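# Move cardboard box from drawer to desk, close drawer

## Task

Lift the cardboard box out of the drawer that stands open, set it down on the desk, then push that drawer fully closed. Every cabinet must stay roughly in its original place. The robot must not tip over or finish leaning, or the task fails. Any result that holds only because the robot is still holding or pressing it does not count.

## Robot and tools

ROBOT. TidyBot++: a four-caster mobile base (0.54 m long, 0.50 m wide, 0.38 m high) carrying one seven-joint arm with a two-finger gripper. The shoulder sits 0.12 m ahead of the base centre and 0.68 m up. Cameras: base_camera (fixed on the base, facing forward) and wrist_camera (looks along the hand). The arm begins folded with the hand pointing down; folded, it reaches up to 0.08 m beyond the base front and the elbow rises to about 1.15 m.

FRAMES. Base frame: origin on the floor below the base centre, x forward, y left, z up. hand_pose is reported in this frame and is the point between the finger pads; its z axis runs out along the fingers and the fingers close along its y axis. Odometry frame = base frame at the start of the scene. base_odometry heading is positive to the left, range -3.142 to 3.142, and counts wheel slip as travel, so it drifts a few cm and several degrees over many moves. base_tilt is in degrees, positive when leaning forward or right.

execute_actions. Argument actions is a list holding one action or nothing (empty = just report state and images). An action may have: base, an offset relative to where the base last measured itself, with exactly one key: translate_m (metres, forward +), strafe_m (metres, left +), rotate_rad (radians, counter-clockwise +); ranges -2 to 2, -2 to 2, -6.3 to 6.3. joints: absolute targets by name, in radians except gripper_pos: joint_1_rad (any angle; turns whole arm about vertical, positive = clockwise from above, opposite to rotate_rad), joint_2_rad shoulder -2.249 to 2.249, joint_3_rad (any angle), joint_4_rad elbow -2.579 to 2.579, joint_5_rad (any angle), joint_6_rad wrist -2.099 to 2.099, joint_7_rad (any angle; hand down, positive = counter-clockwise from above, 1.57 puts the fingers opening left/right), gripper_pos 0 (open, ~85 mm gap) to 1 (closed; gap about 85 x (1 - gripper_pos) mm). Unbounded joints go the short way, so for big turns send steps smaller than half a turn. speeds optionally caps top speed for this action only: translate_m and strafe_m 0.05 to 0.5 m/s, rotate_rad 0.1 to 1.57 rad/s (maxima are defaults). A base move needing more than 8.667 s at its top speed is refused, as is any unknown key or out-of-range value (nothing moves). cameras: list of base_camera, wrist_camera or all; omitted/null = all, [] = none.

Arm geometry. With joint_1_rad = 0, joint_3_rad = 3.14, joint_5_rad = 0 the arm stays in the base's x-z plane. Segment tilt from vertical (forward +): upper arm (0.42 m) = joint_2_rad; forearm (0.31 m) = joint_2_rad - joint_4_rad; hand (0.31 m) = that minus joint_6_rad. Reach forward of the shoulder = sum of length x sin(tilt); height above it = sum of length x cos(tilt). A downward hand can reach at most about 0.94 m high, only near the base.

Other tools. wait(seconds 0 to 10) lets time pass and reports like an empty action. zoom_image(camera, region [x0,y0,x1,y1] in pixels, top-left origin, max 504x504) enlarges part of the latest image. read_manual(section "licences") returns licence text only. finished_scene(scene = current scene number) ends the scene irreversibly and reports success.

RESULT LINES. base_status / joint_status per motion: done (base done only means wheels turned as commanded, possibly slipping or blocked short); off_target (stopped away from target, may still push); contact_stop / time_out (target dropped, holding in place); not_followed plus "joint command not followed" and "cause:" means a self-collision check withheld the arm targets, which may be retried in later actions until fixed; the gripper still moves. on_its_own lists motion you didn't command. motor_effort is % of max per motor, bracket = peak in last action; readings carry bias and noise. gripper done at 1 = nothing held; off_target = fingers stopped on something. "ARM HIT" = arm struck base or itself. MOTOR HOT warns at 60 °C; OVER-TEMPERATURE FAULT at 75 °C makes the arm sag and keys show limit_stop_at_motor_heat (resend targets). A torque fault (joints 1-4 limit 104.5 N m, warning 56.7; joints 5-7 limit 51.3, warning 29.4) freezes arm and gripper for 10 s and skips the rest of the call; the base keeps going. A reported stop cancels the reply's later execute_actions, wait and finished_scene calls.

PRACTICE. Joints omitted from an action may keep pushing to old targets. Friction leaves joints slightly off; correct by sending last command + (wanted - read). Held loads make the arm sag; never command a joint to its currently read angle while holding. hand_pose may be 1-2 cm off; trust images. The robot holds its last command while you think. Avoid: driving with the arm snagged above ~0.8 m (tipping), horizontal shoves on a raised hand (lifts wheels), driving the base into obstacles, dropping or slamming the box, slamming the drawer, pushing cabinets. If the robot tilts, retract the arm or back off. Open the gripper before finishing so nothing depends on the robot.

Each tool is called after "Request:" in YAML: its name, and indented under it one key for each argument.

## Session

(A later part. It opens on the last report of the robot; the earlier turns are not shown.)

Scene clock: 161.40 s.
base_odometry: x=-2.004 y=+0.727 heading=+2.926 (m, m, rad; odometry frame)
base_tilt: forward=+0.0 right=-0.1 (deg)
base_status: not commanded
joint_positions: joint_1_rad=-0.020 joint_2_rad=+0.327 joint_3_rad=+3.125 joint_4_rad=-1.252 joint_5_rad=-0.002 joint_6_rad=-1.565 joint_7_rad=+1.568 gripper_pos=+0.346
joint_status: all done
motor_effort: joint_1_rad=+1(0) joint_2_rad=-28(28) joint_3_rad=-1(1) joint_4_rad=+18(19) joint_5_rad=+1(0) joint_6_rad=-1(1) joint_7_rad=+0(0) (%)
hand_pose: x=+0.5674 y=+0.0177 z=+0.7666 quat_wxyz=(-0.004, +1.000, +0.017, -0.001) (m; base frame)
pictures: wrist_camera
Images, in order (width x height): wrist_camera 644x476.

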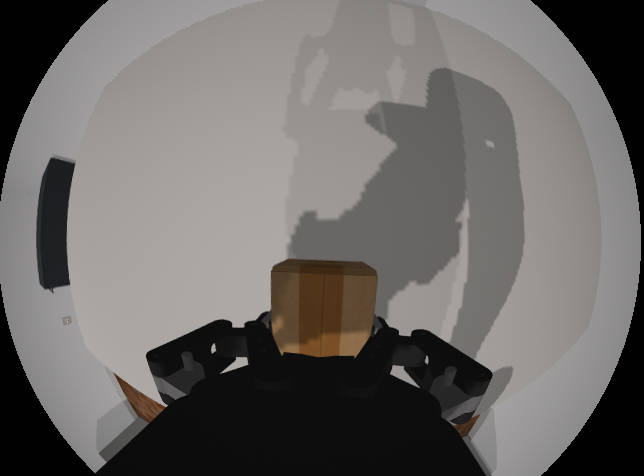

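Request:
execute_actions:
  actions:
    - {"joints": {"joint_4_rad": -1.28, "joint_6_rad": -1.52}}
  cameras: []

Request:
execute_actions:
  actions:
    - {"joints": {"gripper_pos": 0.0}}
  cameras: ["wrist_camera"]

Request:
execute_actions:
  actions:
    - {"joints": {"joint_4_rad": -1.0, "joint_6_rad": -1.82}}
  cameras: ["wrist_camera"]

Scene clock: 165.57 s.
base_odometry: x=-2.004 y=+0.727 heading=+2.926 (m, m, rad; odometry frame)
base_tilt: forward=+0.0 right=-0.1 (deg)
base_status: not commanded
joint_positions: joint_1_rad=-0.020 joint_2_rad=+0.327 joint_3_rad=+3.125 joint_4_rad=-1.276 joint_5_rad=-0.002 joint_6_rad=-1.546 joint_7_rad=+1.568 gripper_pos=+0.346
joint_status: all done
motor_effort: joint_1_rad=+1(1) joint_2_rad=-27(28) joint_3_rad=+0(0) joint_4_rad=+19(19) joint_5_rad=+0(0) joint_6_rad=-1(0) joint_7_rad=+0(0) (%)
hand_pose: x=+0.5657 y=+0.0176 z=+0.7591 quat_wxyz=(-0.004, +1.000, +0.017, -0.003) (m; base frame)
pictures: none
No camera images: the call's "cameras" was empty. Leave "cameras" out to get every camera's image.

Scene clock: 166.67 s.
base_odometry: x=-2.004 y=+0.727 heading=+2.926 (m, m, rad; odometry frame)
base_tilt: forward=+0.0 right=-0.1 (deg)
base_status: not commanded
joint_positions: joint_1_rad=-0.020 joint_2_rad=+0.327 joint_3_rad=+3.125 joint_4_rad=-1.276 joint_5_rad=-0.002 joint_6_rad=-1.546 joint_7_rad=+1.568 gripper_pos=+0.000
joint_status: all done
motor_effort: joint_1_rad=+0(0) joint_2_rad=-27(28) joint_3_rad=+0(1) joint_4_rad=+19(18) joint_5_rad=+0(0) joint_6_rad=-1(1) joint_7_rad=+0(0) (%)
hand_pose: x=+0.5657 y=+0.0176 z=+0.7591 quat_wxyz=(-0.004, +1.000, +0.017, -0.003) (m; base frame)
pictures: wrist_camera
Images, in order (width x height): wrist_camera 644x476.

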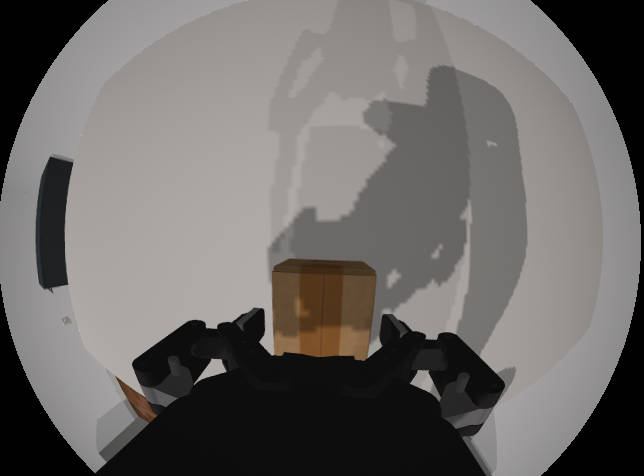

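Scene clock: 168.00 s.
base_odometry: x=-2.004 y=+0.727 heading=+2.926 (m, m, rad; odometry frame)
base_tilt: forward=+0.0 right=-0.1 (deg)
base_status: not commanded
joint_positions: joint_1_rad=-0.020 joint_2_rad=+0.324 joint_3_rad=+3.125 joint_4_rad=-1.009 joint_5_rad=-0.002 joint_6_rad=-1.796 joint_7_rad=+1.568 gripper_pos=+0.000
joint_status: all done
motor_effort: joint_1_rad=+1(1) joint_2_rad=-27(28) joint_3_rad=-1(1) joint_4_rad=+18(19) joint_5_rad=+0(0) joint_6_rad=+0(0) joint_7_rad=+0(0) (%)
hand_pose: x=+0.5619 y=+0.0170 z=+0.8438 quat_wxyz=(-0.004, +1.000, +0.017, +0.007) (m; base frame)
pictures: wrist_camera
Images, in order (width x height): wrist_camera 644x476.

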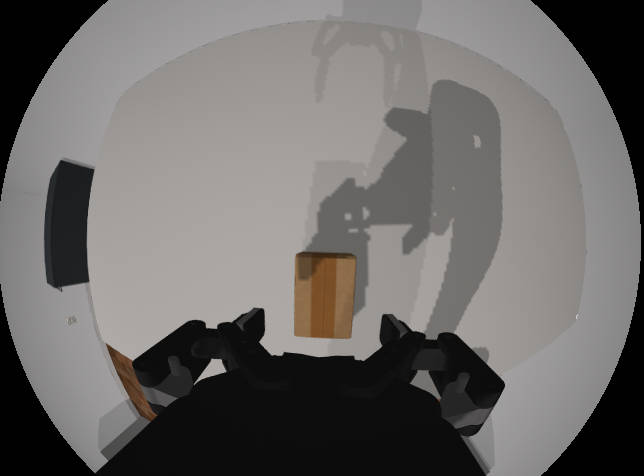

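Request:
finished_scene:
  scene: 1

The scene is finished: the task was done.


## Next scene

The same job, from a new start.

Request:
execute_actions:
  actions: []

Scene clock: 0.00 s.
base_odometry: x=+0.000 y=+0.000 heading=+0.000 (m, m, rad; odometry frame)
base_tilt: forward=+0.0 right=-0.1 (deg)
base_status: not commanded
joint_positions: joint_1_rad=-0.052 joint_2_rad=-0.391 joint_3_rad=+3.126 joint_4_rad=-2.488 joint_5_rad=-0.027 joint_6_rad=-0.872 joint_7_rad=+1.561 gripper_pos=+0.000
joint_status: not commanded
motor_effort: joint_1_rad=+1 joint_2_rad=+1 joint_3_rad=+0 joint_4_rad=+14 joint_5_rad=+0 joint_6_rad=+0 joint_7_rad=+0 (%)
hand_pose: x=+0.2829 y=+0.0183 z=+0.6063 quat_wxyz=(-0.011, +0.996, +0.021, +0.086) (m; base frame)
pictures: base_camera, wrist_camera
Images, in order (width x height): base_camera 644x364, wrist_camera 644x476.

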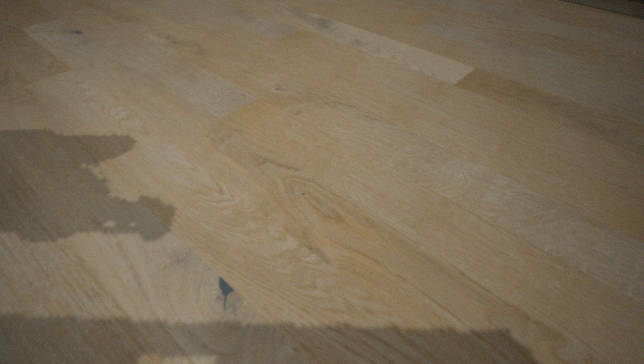

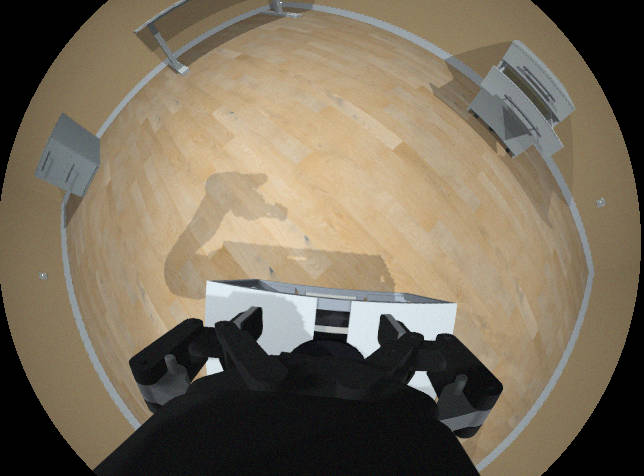

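Request:
execute_actions:
  actions:
    - {"base": {"rotate_rad": -0.75}, "joints": {"joint_1_rad": 0.015, "joint_2_rad": -0.2, "joint_3_rad": 3.15, "joint_4_rad": -1.9, "joint_5_rad": 0.02, "joint_6_rad": -0.4}}

Scene clock: 3.40 s.
base_odometry: x=+0.000 y=+0.000 heading=-0.750 (m, m, rad; odometry frame)
base_tilt: forward=+0.0 right=-0.1 (deg)
base_status: done
joint_positions: joint_1_rad=+0.003 joint_2_rad=-0.221 joint_3_rad=+3.137 joint_4_rad=-1.907 joint_5_rad=-0.006 joint_6_rad=-0.422 joint_7_rad=+1.561 gripper_pos=+0.000
joint_status: all done
motor_effort: joint_1_rad=+1(0) joint_2_rad=-12(12) joint_3_rad=+0(2) joint_4_rad=+23(23) joint_5_rad=+0(1) joint_6_rad=+7(8) joint_7_rad=+0(0) (%)
hand_pose: x=+0.6065 y=+0.0031 z=+0.8967 quat_wxyz=(-0.005, +0.869, -0.005, +0.494) (m; base frame)
pictures: base_camera, wrist_camera
Images, in order (width x height): base_camera 644x364, wrist_camera 644x476.

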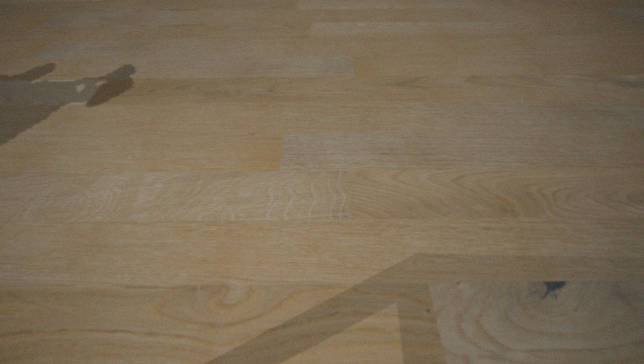

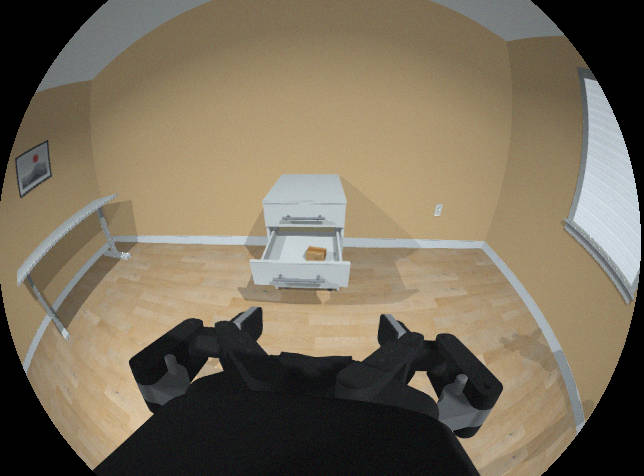

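Request:
zoom_image:
  camera: "wrist_camera"
  region: [230, 160, 380, 310]

Region (230, 160, 380, 310) of wrist_camera's 644x476 image, scaled by 3.360.

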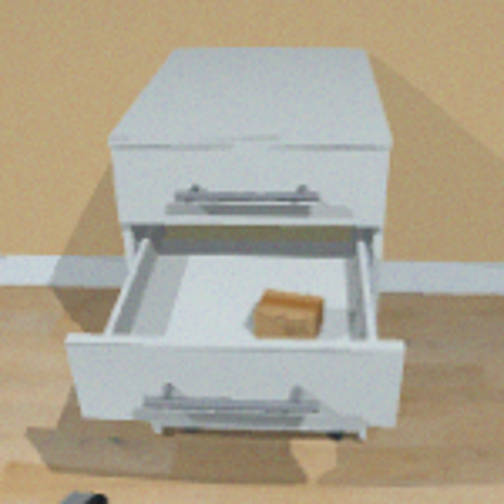

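Request:
execute_actions:
  actions:
    - {"base": {"strafe_m": 0.07}, "joints": {"joint_2_rad": 0.175, "joint_4_rad": -1.515, "joint_6_rad": -1.48}}
  cameras: []

Request:
execute_actions:
  actions:
    - {"base": {"translate_m": 0.68}}

Scene clock: 16.60 s.
base_odometry: x=+0.048 y=+0.051 heading=-0.750 (m, m, rad; odometry frame)
base_tilt: forward=+0.0 right=-0.1 (deg)
base_status: done
joint_positions: joint_1_rad=+0.004 joint_2_rad=+0.163 joint_3_rad=+3.138 joint_4_rad=-1.527 joint_5_rad=-0.005 joint_6_rad=-1.460 joint_7_rad=+1.561 gripper_pos=+0.000
joint_status: all done
motor_effort: joint_1_rad=+1(0) joint_2_rad=-21(22) joint_3_rad=+0(2) joint_4_rad=+18(23) joint_5_rad=+1(1) joint_6_rad=-1(7) joint_7_rad=+0(0) (%)
hand_pose: x=+0.4967 y=+0.0027 z=+0.7485 quat_wxyz=(-0.003, +1.000, -0.005, -0.004) (m; base frame)
pictures: none
No camera images: the call's "cameras" was empty. Leave "cameras" out to get every camera's image.

Scene clock: 19.33 s.
base_odometry: x=+0.545 y=-0.412 heading=-0.750 (m, m, rad; odometry frame)
base_tilt: forward=+0.0 right=-0.1 (deg)
base_status: done
joint_positions: joint_1_rad=+0.004 joint_2_rad=+0.167 joint_3_rad=+3.138 joint_4_rad=-1.522 joint_5_rad=-0.004 joint_6_rad=-1.461 joint_7_rad=+1.561 gripper_pos=+0.000
joint_status: not commanded
motor_effort: joint_1_rad=+1(0) joint_2_rad=-22(23) joint_3_rad=+0(1) joint_4_rad=+17(18) joint_5_rad=+0(0) joint_6_rad=-1(1) joint_7_rad=+0(0) (%)
hand_pose: x=+0.4984 y=+0.0024 z=+0.7481 quat_wxyz=(-0.002, +1.000, -0.005, -0.005) (m; base frame)
pictures: base_camera, wrist_camera
Images, in order (width x height): base_camera 644x364, wrist_camera 644x476.

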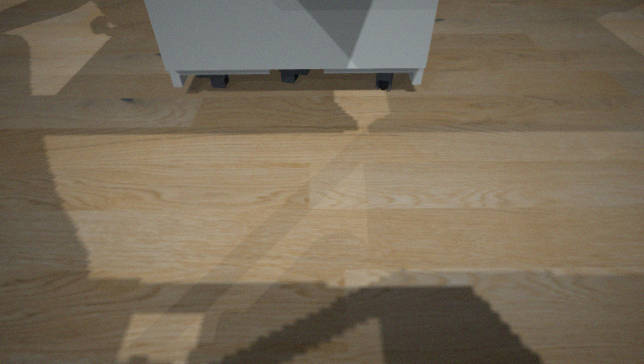

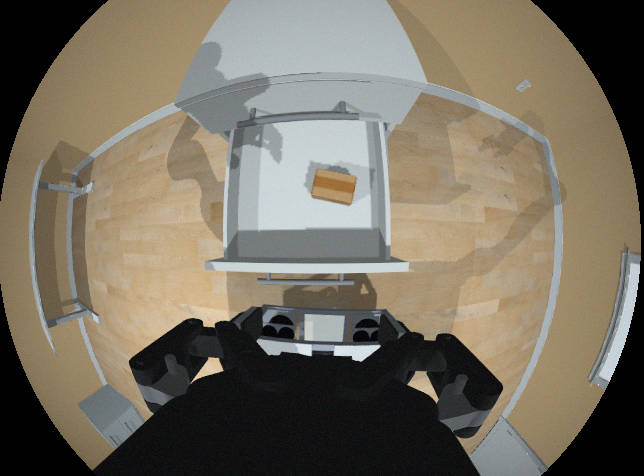

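Request:
zoom_image:
  camera: "wrist_camera"
  region: [190, 90, 430, 300]

Region (190, 90, 430, 300) of wrist_camera's 644x476 image, scaled by 2.100; it fills the top 441 rows of this view, and the rest is white.

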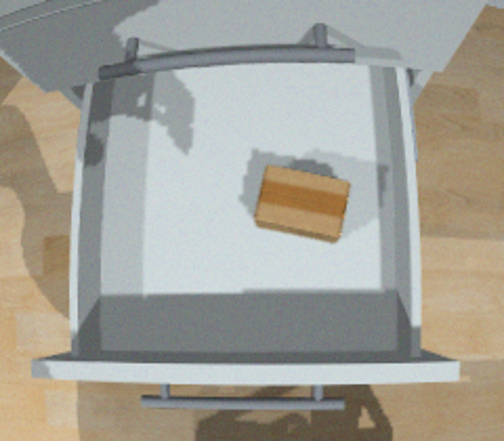

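Request:
execute_actions:
  actions:
    - {"base": {"translate_m": 0.13}, "joints": {"joint_1_rad": 0.085, "joint_2_rad": 0.487, "joint_4_rad": -1.808, "joint_6_rad": -0.84, "joint_7_rad": 3.025}}
  cameras: ["wrist_camera"]

Scene clock: 38.70 s.
base_odometry: x=+0.641 y=-0.501 heading=-0.750 (m, m, rad; odometry frame)
base_tilt: forward=+0.0 right=-0.1 (deg)
base_status: done
joint_positions: joint_1_rad=+0.069 joint_2_rad=+0.478 joint_3_rad=+3.138 joint_4_rad=-1.802 joint_5_rad=-0.004 joint_6_rad=-0.862 joint_7_rad=+2.994 gripper_pos=+0.000
joint_status: all done
motor_effort: joint_1_rad=+1(0) joint_2_rad=-28(29) joint_3_rad=-1(1) joint_4_rad=+13(19) joint_5_rad=+0(1) joint_6_rad=-1(1) joint_7_rad=+0(1) (%)
hand_pose: x=+0.5502 y=-0.0258 z=+0.5394 quat_wxyz=(-0.002, +0.779, +0.627, +0.001) (m; base frame)
pictures: wrist_camera
Images, in order (width x height): wrist_camera 644x476.

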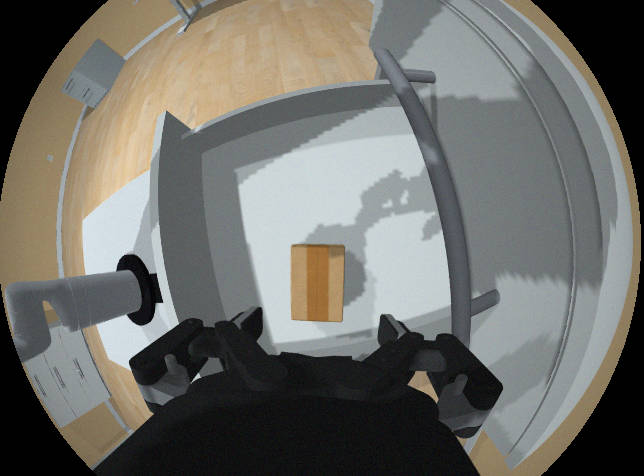

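Request:
execute_actions:
  actions:
    - {"joints": {"joint_1_rad": 0.032, "joint_2_rad": 0.646, "joint_4_rad": -1.91, "joint_6_rad": -0.579}}
  cameras: ["wrist_camera"]

Scene clock: 45.93 s.
base_odometry: x=+0.641 y=-0.501 heading=-0.750 (m, m, rad; odometry frame)
base_tilt: forward=+0.0 right=-0.1 (deg)
base_status: not commanded
joint_positions: joint_1_rad=+0.046 joint_2_rad=+0.645 joint_3_rad=+3.138 joint_4_rad=-1.905 joint_5_rad=-0.004 joint_6_rad=-0.603 joint_7_rad=+2.994 gripper_pos=+0.000
joint_status: all done
motor_effort: joint_1_rad=+1(0) joint_2_rad=-30(33) joint_3_rad=-1(1) joint_4_rad=+10(14) joint_5_rad=+0(0) joint_6_rad=-1(1) joint_7_rad=+0(0) (%)
hand_pose: x=+0.5431 y=-0.0157 z=+0.4457 quat_wxyz=(-0.006, +0.772, +0.635, -0.003) (m; base frame)
pictures: wrist_camera
Images, in order (width x height): wrist_camera 644x476.

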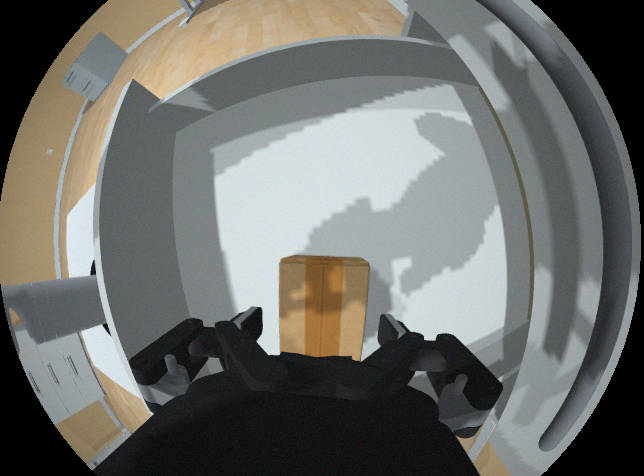

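Request:
execute_actions:
  actions:
    - {"joints": {"joint_2_rad": 0.696, "joint_4_rad": -1.926, "joint_6_rad": -0.505}}
  cameras: ["wrist_camera"]

Scene clock: 50.20 s.
base_odometry: x=+0.641 y=-0.501 heading=-0.750 (m, m, rad; odometry frame)
base_tilt: forward=+0.0 right=-0.1 (deg)
base_status: not commanded
joint_positions: joint_1_rad=+0.046 joint_2_rad=+0.684 joint_3_rad=+3.138 joint_4_rad=-1.915 joint_5_rad=-0.004 joint_6_rad=-0.527 joint_7_rad=+2.994 gripper_pos=+0.000
joint_status: all done
motor_effort: joint_1_rad=+2(1) joint_2_rad=-31(33) joint_3_rad=-1(1) joint_4_rad=+9(10) joint_5_rad=+0(0) joint_6_rad=-1(1) joint_7_rad=+0(0) (%)
hand_pose: x=+0.5515 y=-0.0161 z=+0.4275 quat_wxyz=(+0.004, +0.772, +0.635, +0.007) (m; base frame)
pictures: wrist_camera
Images, in order (width x height): wrist_camera 644x476.

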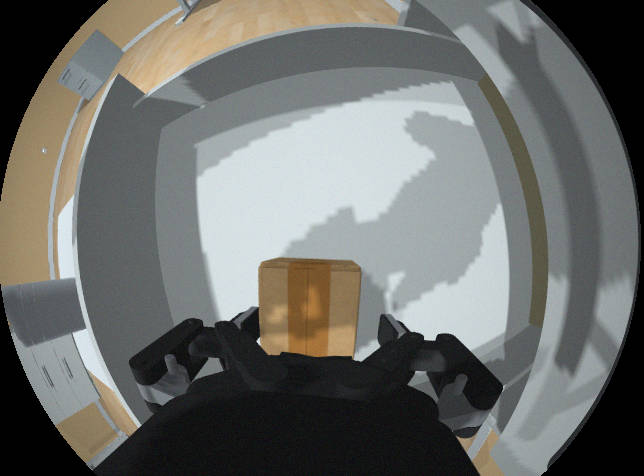

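Request:
execute_actions:
  actions:
    - {"joints": {"joint_4_rad": -1.94}}
  cameras: []

Request:
execute_actions:
  actions:
    - {"joints": {"gripper_pos": 1.0}}
  cameras: ["wrist_camera"]

Scene clock: 52.77 s.
base_odometry: x=+0.641 y=-0.501 heading=-0.750 (m, m, rad; odometry frame)
base_tilt: forward=+0.0 right=-0.1 (deg)
base_status: not commanded
joint_positions: joint_1_rad=+0.046 joint_2_rad=+0.684 joint_3_rad=+3.138 joint_4_rad=-1.931 joint_5_rad=-0.004 joint_6_rad=-0.527 joint_7_rad=+2.994 gripper_pos=+0.000
joint_status: all done
motor_effort: joint_1_rad=+1(1) joint_2_rad=-31(30) joint_3_rad=-1(1) joint_4_rad=+8(8) joint_5_rad=+0(0) joint_6_rad=-1(1) joint_7_rad=+0(0) (%)
hand_pose: x=+0.5423 y=-0.0157 z=+0.4249 quat_wxyz=(-0.002, +0.772, +0.635, +0.001) (m; base frame)
pictures: none
No camera images: the call's "cameras" was empty. Leave "cameras" out to get every camera's image.

Scene clock: 53.87 s.
base_odometry: x=+0.640 y=-0.501 heading=-0.750 (m, m, rad; odometry frame)
base_tilt: forward=+0.0 right=-0.2 (deg)
base_status: not commanded
joint_positions: joint_1_rad=+0.046 joint_2_rad=+0.682 joint_3_rad=+3.138 joint_4_rad=-1.931 joint_5_rad=-0.004 joint_6_rad=-0.527 joint_7_rad=+2.994 gripper_pos=+0.346
joint_status: gripper_pos off_target (ended at +0.346, target +1.000)
motor_effort: joint_1_rad=+1(1) joint_2_rad=-28(32) joint_3_rad=-1(1) joint_4_rad=+7(10) joint_5_rad=+0(0) joint_6_rad=-1(2) joint_7_rad=+0(0) (%)
hand_pose: x=+0.5427 y=-0.0157 z=+0.4256 quat_wxyz=(-0.001, +0.772, +0.635, +0.002) (m; base frame)
pictures: wrist_camera
Images, in order (width x height): wrist_camera 644x476.

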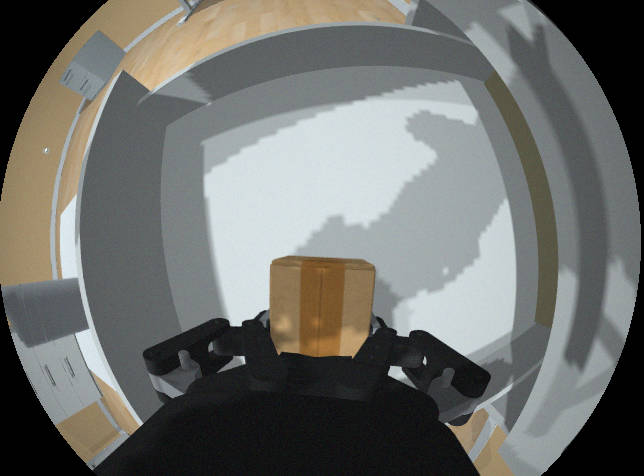

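Request:
execute_actions:
  actions:
    - {"joints": {"joint_2_rad": 0.27, "joint_6_rad": -0.95}}
  cameras: []

Request:
execute_actions:
  actions:
    - {"base": {"translate_m": -0.31}, "joints": {"joint_1_rad": -0.075, "joint_7_rad": 3.11}}
  cameras: ["wrist_camera"]

Request:
execute_actions:
  actions:
    - {"joints": {"joint_2_rad": 0.80, "joint_4_rad": -2.257, "joint_6_rad": 0.2}}

Scene clock: 71.10 s.
base_odometry: x=+0.640 y=-0.501 heading=-0.750 (m, m, rad; odometry frame)
base_tilt: forward=+0.0 right=-0.1 (deg)
base_status: not commanded
joint_positions: joint_1_rad=+0.046 joint_2_rad=+0.284 joint_3_rad=+3.138 joint_4_rad=-1.934 joint_5_rad=-0.004 joint_6_rad=-0.927 joint_7_rad=+2.994 gripper_pos=+0.346
joint_status: all done
motor_effort: joint_1_rad=+1(1) joint_2_rad=-23(34) joint_3_rad=+0(1) joint_4_rad=+15(15) joint_5_rad=+0(0) joint_6_rad=-1(2) joint_7_rad=+0(0) (%)
hand_pose: x=+0.4864 y=-0.0131 z=+0.5848 quat_wxyz=(-0.003, +0.772, +0.636, +0.000) (m; base frame)
pictures: none
No camera images: the call's "cameras" was empty. Leave "cameras" out to get every camera's image.

Scene clock: 73.10 s.
base_odometry: x=+0.414 y=-0.289 heading=-0.750 (m, m, rad; odometry frame)
base_tilt: forward=+0.0 right=-0.1 (deg)
base_status: done
joint_positions: joint_1_rad=-0.068 joint_2_rad=+0.278 joint_3_rad=+3.139 joint_4_rad=-1.942 joint_5_rad=-0.003 joint_6_rad=-0.929 joint_7_rad=+3.067 gripper_pos=+0.346
joint_status: all done
motor_effort: joint_1_rad=+1(3) joint_2_rad=-23(26) joint_3_rad=+0(2) joint_4_rad=+15(16) joint_5_rad=+0(0) joint_6_rad=-1(2) joint_7_rad=+0(0) (%)
hand_pose: x=+0.4816 y=+0.0278 z=+0.5852 quat_wxyz=(-0.003, +0.709, +0.705, -0.002) (m; base frame)
pictures: wrist_camera
Images, in order (width x height): wrist_camera 644x476.

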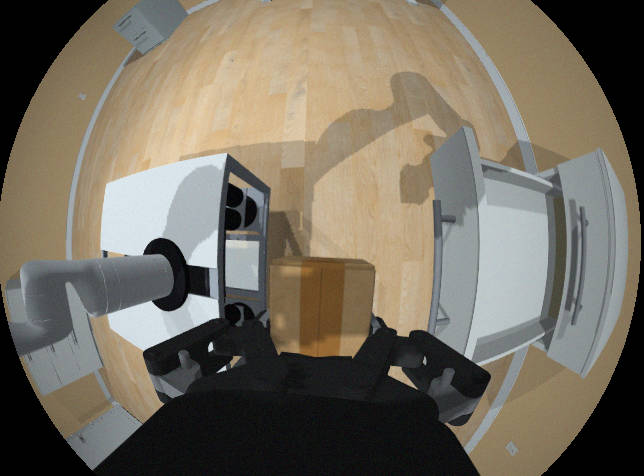

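Scene clock: 74.90 s.
base_odometry: x=+0.414 y=-0.289 heading=-0.750 (m, m, rad; odometry frame)
base_tilt: forward=+0.0 right=-0.1 (deg)
base_status: not commanded
joint_positions: joint_1_rad=-0.068 joint_2_rad=+0.791 joint_3_rad=+3.139 joint_4_rad=-2.247 joint_5_rad=-0.003 joint_6_rad=+0.176 joint_7_rad=+3.067 gripper_pos=+0.346
joint_status: all done
motor_effort: joint_1_rad=+1(1) joint_2_rad=-29(31) joint_3_rad=-1(1) joint_4_rad=+4(15) joint_5_rad=+1(0) joint_6_rad=+2(2) joint_7_rad=+0(0) (%)
hand_pose: x=+0.5354 y=+0.0309 z=+0.3657 quat_wxyz=(+0.090, +0.703, +0.697, +0.106) (m; base frame)
pictures: base_camera, wrist_camera
Images, in order (width x height): base_camera 644x364, wrist_camera 644x476.

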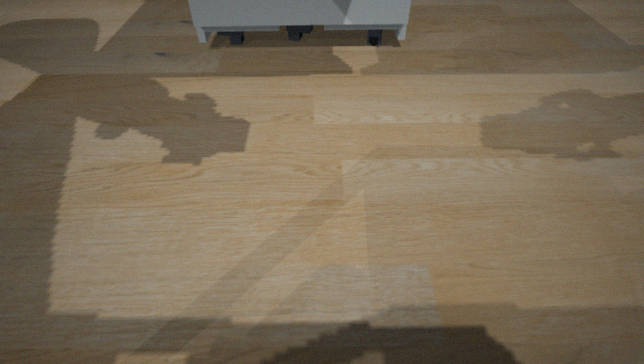

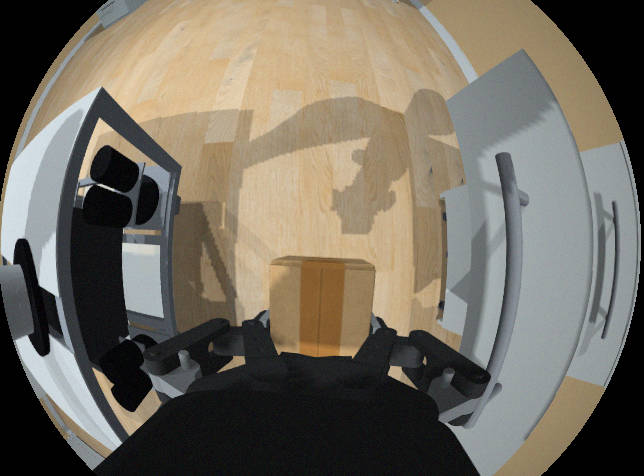

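Request:
execute_actions:
  actions:
    - {"base": {"translate_m": 0.34}, "speeds": {"translate_m": 0.12}}

Scene clock: 82.67 s.
base_odometry: x=+0.662 y=-0.521 heading=-0.751 (m, m, rad; odometry frame)
base_tilt: forward=+0.0 right=-0.1 (deg)
base_status: done
joint_positions: joint_1_rad=-0.068 joint_2_rad=+0.797 joint_3_rad=+3.139 joint_4_rad=-2.272 joint_5_rad=-0.003 joint_6_rad=+0.175 joint_7_rad=+3.067 gripper_pos=+0.348
joint_status: not commanded
motor_effort: joint_1_rad=+1(2) joint_2_rad=-28(31) joint_3_rad=-1(2) joint_4_rad=+3(11) joint_5_rad=+0(0) joint_6_rad=+2(6) joint_7_rad=+0(0) (%)
hand_pose: x=+0.5181 y=+0.0297 z=+0.3604 quat_wxyz=(+0.080, +0.705, +0.699, +0.094) (m; base frame)
pictures: base_camera, wrist_camera
Images, in order (width x height): base_camera 644x364, wrist_camera 644x476.

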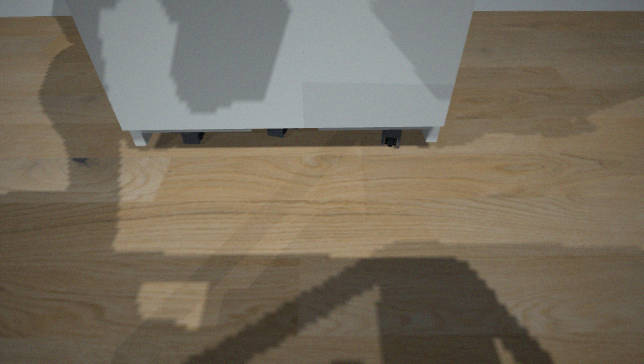

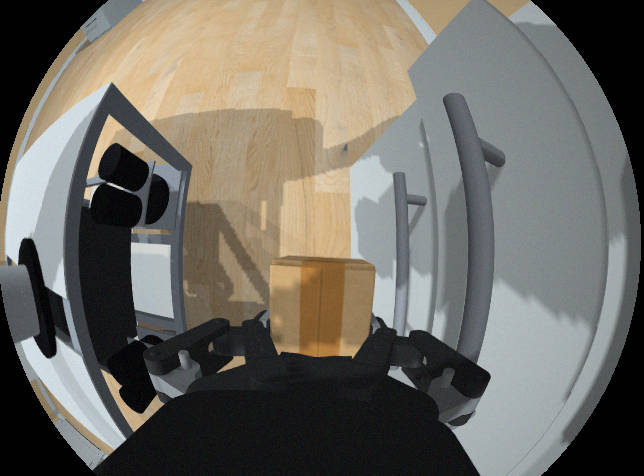

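Request:
execute_actions:
  actions:
    - {"base": {"translate_m": 0.03}, "speeds": {"translate_m": 0.06}}

Scene clock: 85.47 s.
base_odometry: x=+0.684 y=-0.542 heading=-0.751 (m, m, rad; odometry frame)
base_tilt: forward=+0.0 right=-0.1 (deg)
base_status: done
joint_positions: joint_1_rad=-0.068 joint_2_rad=+0.798 joint_3_rad=+3.139 joint_4_rad=-2.279 joint_5_rad=-0.003 joint_6_rad=+0.175 joint_7_rad=+3.067 gripper_pos=+0.348
joint_status: not commanded
motor_effort: joint_1_rad=+1(2) joint_2_rad=-29(29) joint_3_rad=-1(1) joint_4_rad=+5(9) joint_5_rad=+1(0) joint_6_rad=+3(5) joint_7_rad=+0(0) (%)
hand_pose: x=+0.5133 y=+0.0294 z=+0.3594 quat_wxyz=(+0.078, +0.705, +0.699, +0.091) (m; base frame)
pictures: base_camera, wrist_camera
Images, in order (width x height): base_camera 644x364, wrist_camera 644x476.

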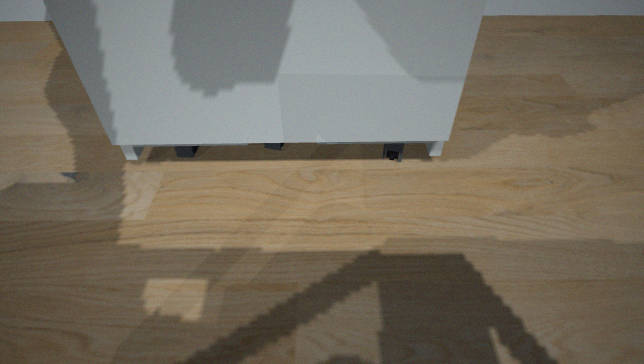

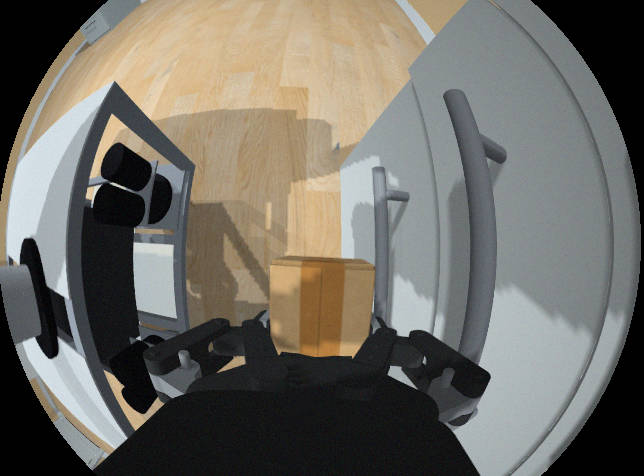

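Request:
execute_actions:
  actions:
    - {"base": {"translate_m": 0.02}, "speeds": {"translate_m": 0.05}}

Scene clock: 87.53 s.
base_odometry: x=+0.699 y=-0.556 heading=-0.752 (m, m, rad; odometry frame)
base_tilt: forward=+0.0 right=-0.1 (deg)
base_status: done
joint_positions: joint_1_rad=-0.068 joint_2_rad=+0.802 joint_3_rad=+3.139 joint_4_rad=-2.294 joint_5_rad=-0.003 joint_6_rad=+0.172 joint_7_rad=+3.067 gripper_pos=+0.348
joint_status: not commanded
motor_effort: joint_1_rad=+0(2) joint_2_rad=-32(32) joint_3_rad=-1(1) joint_4_rad=+9(15) joint_5_rad=+1(0) joint_6_rad=+6(9) joint_7_rad=+0(0) (%)
hand_pose: x=+0.5023 y=+0.0287 z=+0.3565 quat_wxyz=(+0.071, +0.706, +0.700, +0.083) (m; base frame)
pictures: base_camera, wrist_camera
Images, in order (width x height): base_camera 644x364, wrist_camera 644x476.

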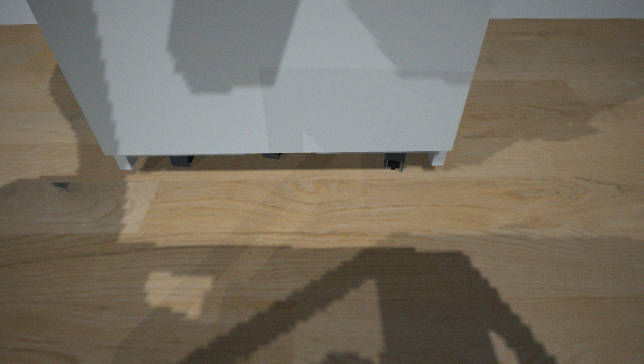

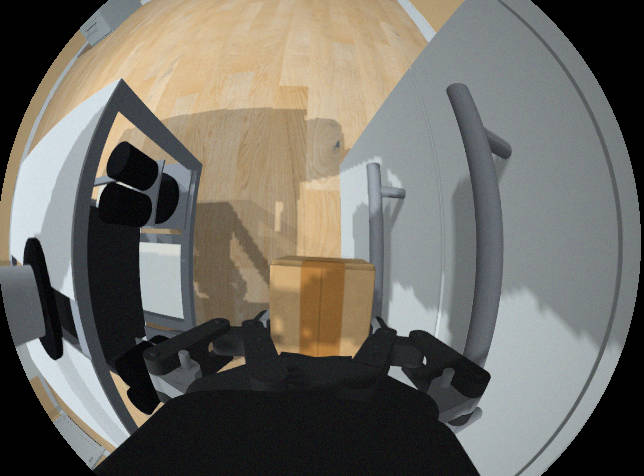

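Request:
execute_actions:
  actions:
    - {"base": {"translate_m": -0.1}, "joints": {"joint_1_rad": -1.0, "joint_4_rad": -2.35, "joint_7_rad": 1.6}}
  cameras: []

Request:
execute_actions:
  actions:
    - {"base": {"strafe_m": 1.1}, "joints": {"joint_1_rad": -1.58, "joint_2_rad": 0.0, "joint_4_rad": -1.2, "joint_6_rad": -1.2}}

Scene clock: 101.13 s.
base_odometry: x=+0.626 y=-0.487 heading=-0.752 (m, m, rad; odometry frame)
base_tilt: forward=+0.0 right=-0.1 (deg)
base_status: done
joint_positions: joint_1_rad=-0.987 joint_2_rad=+0.802 joint_3_rad=+3.139 joint_4_rad=-2.338 joint_5_rad=-0.003 joint_6_rad=+0.179 joint_7_rad=+1.642 gripper_pos=+0.348
joint_status: all done
motor_effort: joint_1_rad=+1(1) joint_2_rad=-27(31) joint_3_rad=-1(2) joint_4_rad=+1(10) joint_5_rad=+0(0) joint_6_rad=+1(6) joint_7_rad=+0(0) (%)
hand_pose: x=+0.3147 y=+0.3007 z=+0.3538 quat_wxyz=(-0.041, +0.860, +0.502, +0.080) (m; base frame)
pictures: none
No camera images: the call's "cameras" was empty. Leave "cameras" out to get every camera's image.

Scene clock: 104.70 s.
base_odometry: x=+1.377 y=+0.317 heading=-0.752 (m, m, rad; odometry frame)
base_tilt: forward=+0.0 right=-0.2 (deg)
base_status: done
joint_positions: joint_1_rad=-1.564 joint_2_rad=+0.014 joint_3_rad=+3.139 joint_4_rad=-1.211 joint_5_rad=-0.003 joint_6_rad=-1.180 joint_7_rad=+1.642 gripper_pos=+0.348
joint_status: all done
motor_effort: joint_1_rad=+0(2) joint_2_rad=-20(34) joint_3_rad=+0(2) joint_4_rad=+22(22) joint_5_rad=+1(1) joint_6_rad=+6(6) joint_7_rad=+0(0) (%)
hand_pose: x=+0.1189 y=+0.5108 z=+0.9786 quat_wxyz=(-0.246, +0.637, +0.681, +0.263) (m; base frame)
pictures: base_camera, wrist_camera
Images, in order (width x height): base_camera 644x364, wrist_camera 644x476.

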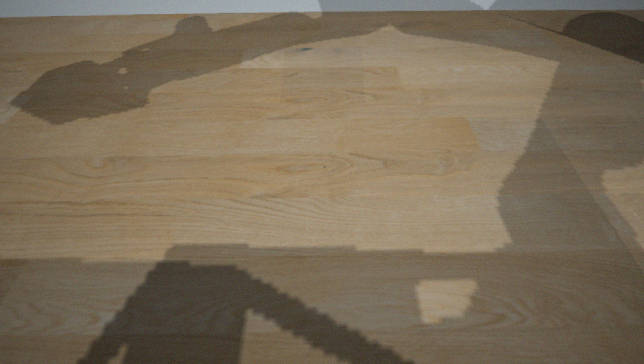

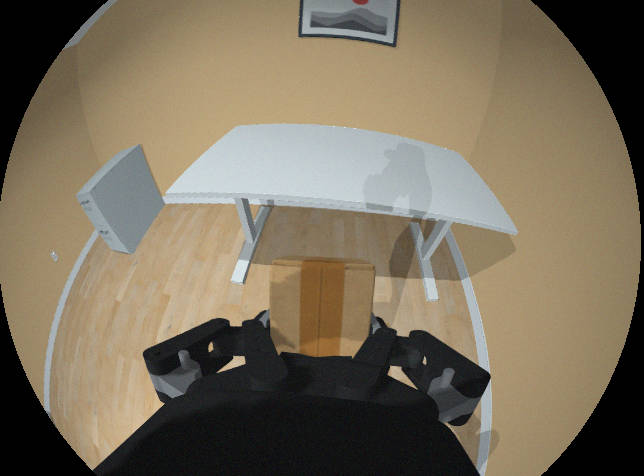

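Request:
execute_actions:
  actions:
    - {"base": {"strafe_m": 0.64}, "joints": {"joint_2_rad": 0.33, "joint_4_rad": -1.03, "joint_6_rad": -1.80, "joint_7_rad": 1.53}}
  cameras: ["wrist_camera"]

Scene clock: 115.17 s.
base_odometry: x=+1.814 y=+0.784 heading=-0.751 (m, m, rad; odometry frame)
base_tilt: forward=+0.0 right=-0.2 (deg)
base_status: done
joint_positions: joint_1_rad=-1.565 joint_2_rad=+0.332 joint_3_rad=+3.139 joint_4_rad=-1.042 joint_5_rad=-0.003 joint_6_rad=-1.777 joint_7_rad=+1.575 gripper_pos=+0.348
joint_status: all done
motor_effort: joint_1_rad=+0(1) joint_2_rad=-28(30) joint_3_rad=+0(1) joint_4_rad=+18(22) joint_5_rad=+1(1) joint_6_rad=-1(6) joint_7_rad=+0(0) (%)
hand_pose: x=+0.1187 y=+0.4425 z=+0.8298 quat_wxyz=(+0.002, +0.707, +0.707, -0.005) (m; base frame)
pictures: wrist_camera
Images, in order (width x height): wrist_camera 644x476.

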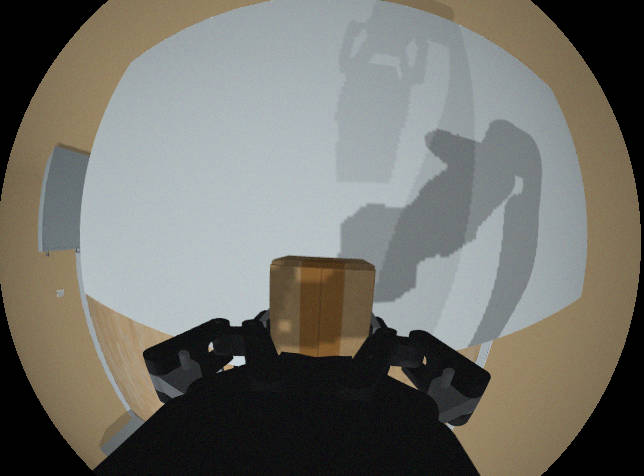

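Request:
execute_actions:
  actions:
    - {"base": {"strafe_m": 0.12}, "joints": {"joint_4_rad": -1.15, "joint_6_rad": -1.64}}
  cameras: ["wrist_camera"]

Scene clock: 119.27 s.
base_odometry: x=+1.896 y=+0.872 heading=-0.751 (m, m, rad; odometry frame)
base_tilt: forward=+0.0 right=-0.2 (deg)
base_status: done
joint_positions: joint_1_rad=-1.565 joint_2_rad=+0.341 joint_3_rad=+3.139 joint_4_rad=-1.145 joint_5_rad=-0.003 joint_6_rad=-1.658 joint_7_rad=+1.575 gripper_pos=+0.348
joint_status: all done
motor_effort: joint_1_rad=+1(2) joint_2_rad=-29(32) joint_3_rad=-1(1) joint_4_rad=+18(20) joint_5_rad=+1(0) joint_6_rad=-1(2) joint_7_rad=+0(0) (%)
hand_pose: x=+0.1186 y=+0.4534 z=+0.7937 quat_wxyz=(-0.001, +0.707, +0.707, -0.002) (m; base frame)
pictures: wrist_camera
Images, in order (width x height): wrist_camera 644x476.

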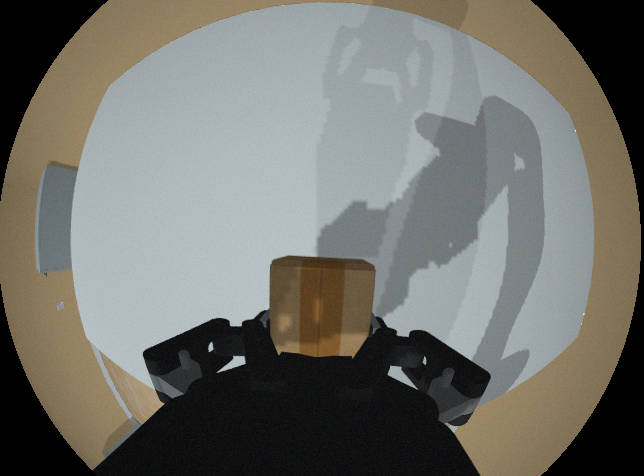

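Request:
execute_actions:
  actions:
    - {"joints": {"joint_4_rad": -1.24, "joint_6_rad": -1.545}}
  cameras: ["wrist_camera"]

Scene clock: 121.93 s.
base_odometry: x=+1.896 y=+0.872 heading=-0.751 (m, m, rad; odometry frame)
base_tilt: forward=+0.0 right=-0.2 (deg)
base_status: not commanded
joint_positions: joint_1_rad=-1.565 joint_2_rad=+0.341 joint_3_rad=+3.139 joint_4_rad=-1.238 joint_5_rad=-0.003 joint_6_rad=-1.569 joint_7_rad=+1.575 gripper_pos=+0.348
joint_status: all done
motor_effort: joint_1_rad=+1(1) joint_2_rad=-29(30) joint_3_rad=+0(0) joint_4_rad=+18(20) joint_5_rad=+1(1) joint_6_rad=-1(1) joint_7_rad=+0(0) (%)
hand_pose: x=+0.1186 y=+0.4532 z=+0.7645 quat_wxyz=(+0.001, +0.707, +0.707, -0.004) (m; base frame)
pictures: wrist_camera
Images, in order (width x height): wrist_camera 644x476.

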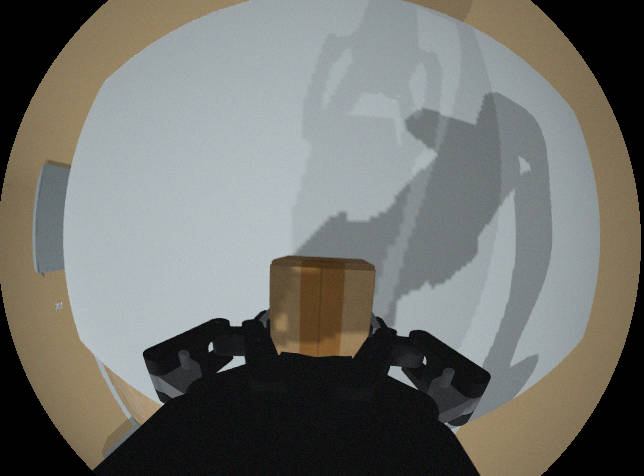

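Request:
execute_actions:
  actions:
    - {"joints": {"joint_4_rad": -1.273, "joint_6_rad": -1.505}}
  cameras: []

Request:
execute_actions:
  actions:
    - {"joints": {"gripper_pos": 0.0}}
  cameras: []

Request:
execute_actions:
  actions:
    - {"joints": {"joint_4_rad": -1.03, "joint_6_rad": -1.79}}
  cameras: ["wrist_camera"]

Scene clock: 126.60 s.
base_odometry: x=+1.896 y=+0.872 heading=-0.751 (m, m, rad; odometry frame)
base_tilt: forward=+0.0 right=-0.2 (deg)
base_status: not commanded
joint_positions: joint_1_rad=-1.565 joint_2_rad=+0.335 joint_3_rad=+3.139 joint_4_rad=-1.265 joint_5_rad=-0.003 joint_6_rad=-1.530 joint_7_rad=+1.575 gripper_pos=+0.348
joint_status: all done
motor_effort: joint_1_rad=+1(1) joint_2_rad=-29(29) joint_3_rad=+0(0) joint_4_rad=+18(17) joint_5_rad=+1(1) joint_6_rad=-1(0) joint_7_rad=+0(0) (%)
hand_pose: x=+0.1186 y=+0.4560 z=+0.7586 quat_wxyz=(-0.005, +0.707, +0.707, +0.003) (m; base frame)
pictures: none
No camera images: the call's "cameras" was empty. Leave "cameras" out to get every camera's image.

Scene clock: 127.70 s.
base_odometry: x=+1.896 y=+0.872 heading=-0.751 (m, m, rad; odometry frame)
base_tilt: forward=+0.0 right=-0.2 (deg)
base_status: not commanded
joint_positions: joint_1_rad=-1.565 joint_2_rad=+0.335 joint_3_rad=+3.139 joint_4_rad=-1.265 joint_5_rad=-0.003 joint_6_rad=-1.530 joint_7_rad=+1.575 gripper_pos=+0.000
joint_status: all done
motor_effort: joint_1_rad=+0(1) joint_2_rad=-28(28) joint_3_rad=-1(1) joint_4_rad=+19(18) joint_5_rad=+1(0) joint_6_rad=+0(1) joint_7_rad=+0(0) (%)
hand_pose: x=+0.1186 y=+0.4560 z=+0.7586 quat_wxyz=(-0.005, +0.707, +0.707, +0.003) (m; base frame)
pictures: none
No camera images: the call's "cameras" was empty. Leave "cameras" out to get every camera's image.

Scene clock: 128.97 s.
base_odometry: x=+1.896 y=+0.872 heading=-0.751 (m, m, rad; odometry frame)
base_tilt: forward=-0.1 right=-0.2 (deg)
base_status: not commanded
joint_positions: joint_1_rad=-1.565 joint_2_rad=+0.335 joint_3_rad=+3.139 joint_4_rad=-1.038 joint_5_rad=-0.003 joint_6_rad=-1.766 joint_7_rad=+1.575 gripper_pos=+0.000
joint_status: all done
motor_effort: joint_1_rad=+2(1) joint_2_rad=-28(29) joint_3_rad=-1(1) joint_4_rad=+18(19) joint_5_rad=+0(0) joint_6_rad=-1(0) joint_7_rad=+0(0) (%)
hand_pose: x=+0.1186 y=+0.4472 z=+0.8296 quat_wxyz=(-0.002, +0.707, +0.707, -0.001) (m; base frame)
pictures: wrist_camera
Images, in order (width x height): wrist_camera 644x476.

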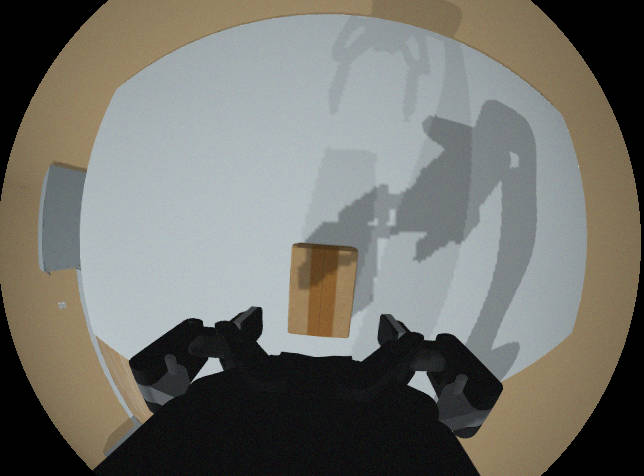

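Request:
execute_actions:
  actions:
    - {"joints": {"joint_1_rad": 0.6, "joint_6_rad": -0.5}}
  cameras: ["wrist_camera"]

Scene clock: 135.07 s.
base_odometry: x=+1.896 y=+0.872 heading=-0.751 (m, m, rad; odometry frame)
base_tilt: forward=+0.0 right=-0.1 (deg)
base_status: not commanded
joint_positions: joint_1_rad=+0.593 joint_2_rad=+0.335 joint_3_rad=+3.140 joint_4_rad=-1.038 joint_5_rad=-0.003 joint_6_rad=-0.525 joint_7_rad=+1.575 gripper_pos=+0.000
joint_status: all done
motor_effort: joint_1_rad=+1(3) joint_2_rad=-32(34) joint_3_rad=+0(2) joint_4_rad=+23(23) joint_5_rad=+0(1) joint_6_rad=+8(8) joint_7_rad=+0(0) (%)
hand_pose: x=+0.7356 y=-0.4115 z=+1.0407 quat_wxyz=(+0.169, +0.778, -0.236, +0.557) (m; base frame)
pictures: wrist_camera
Images, in order (width x height): wrist_camera 644x476.

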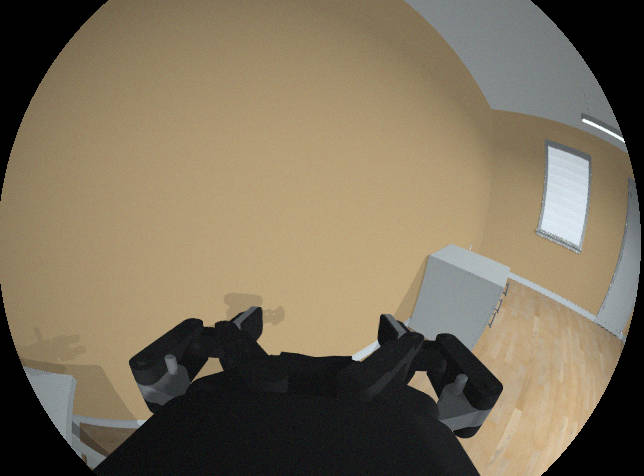

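Request:
zoom_image:
  camera: "wrist_camera"
  region: [420, 240, 540, 360]

Region (420, 240, 540, 360) of wrist_camera's 644x476 image, scaled by 4.200.

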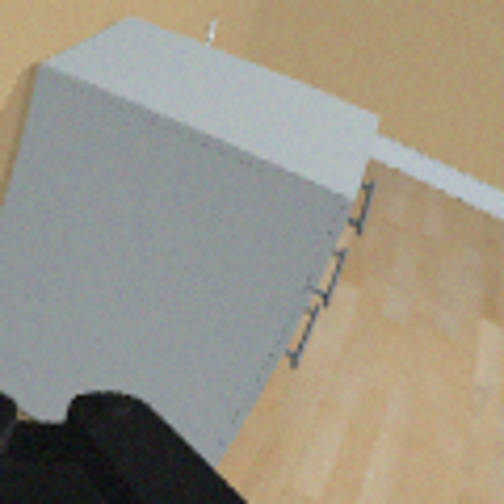

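The drawer is flush and closed.

Request:
finished_scene:
  scene: 2

The scene is finished: the task was done.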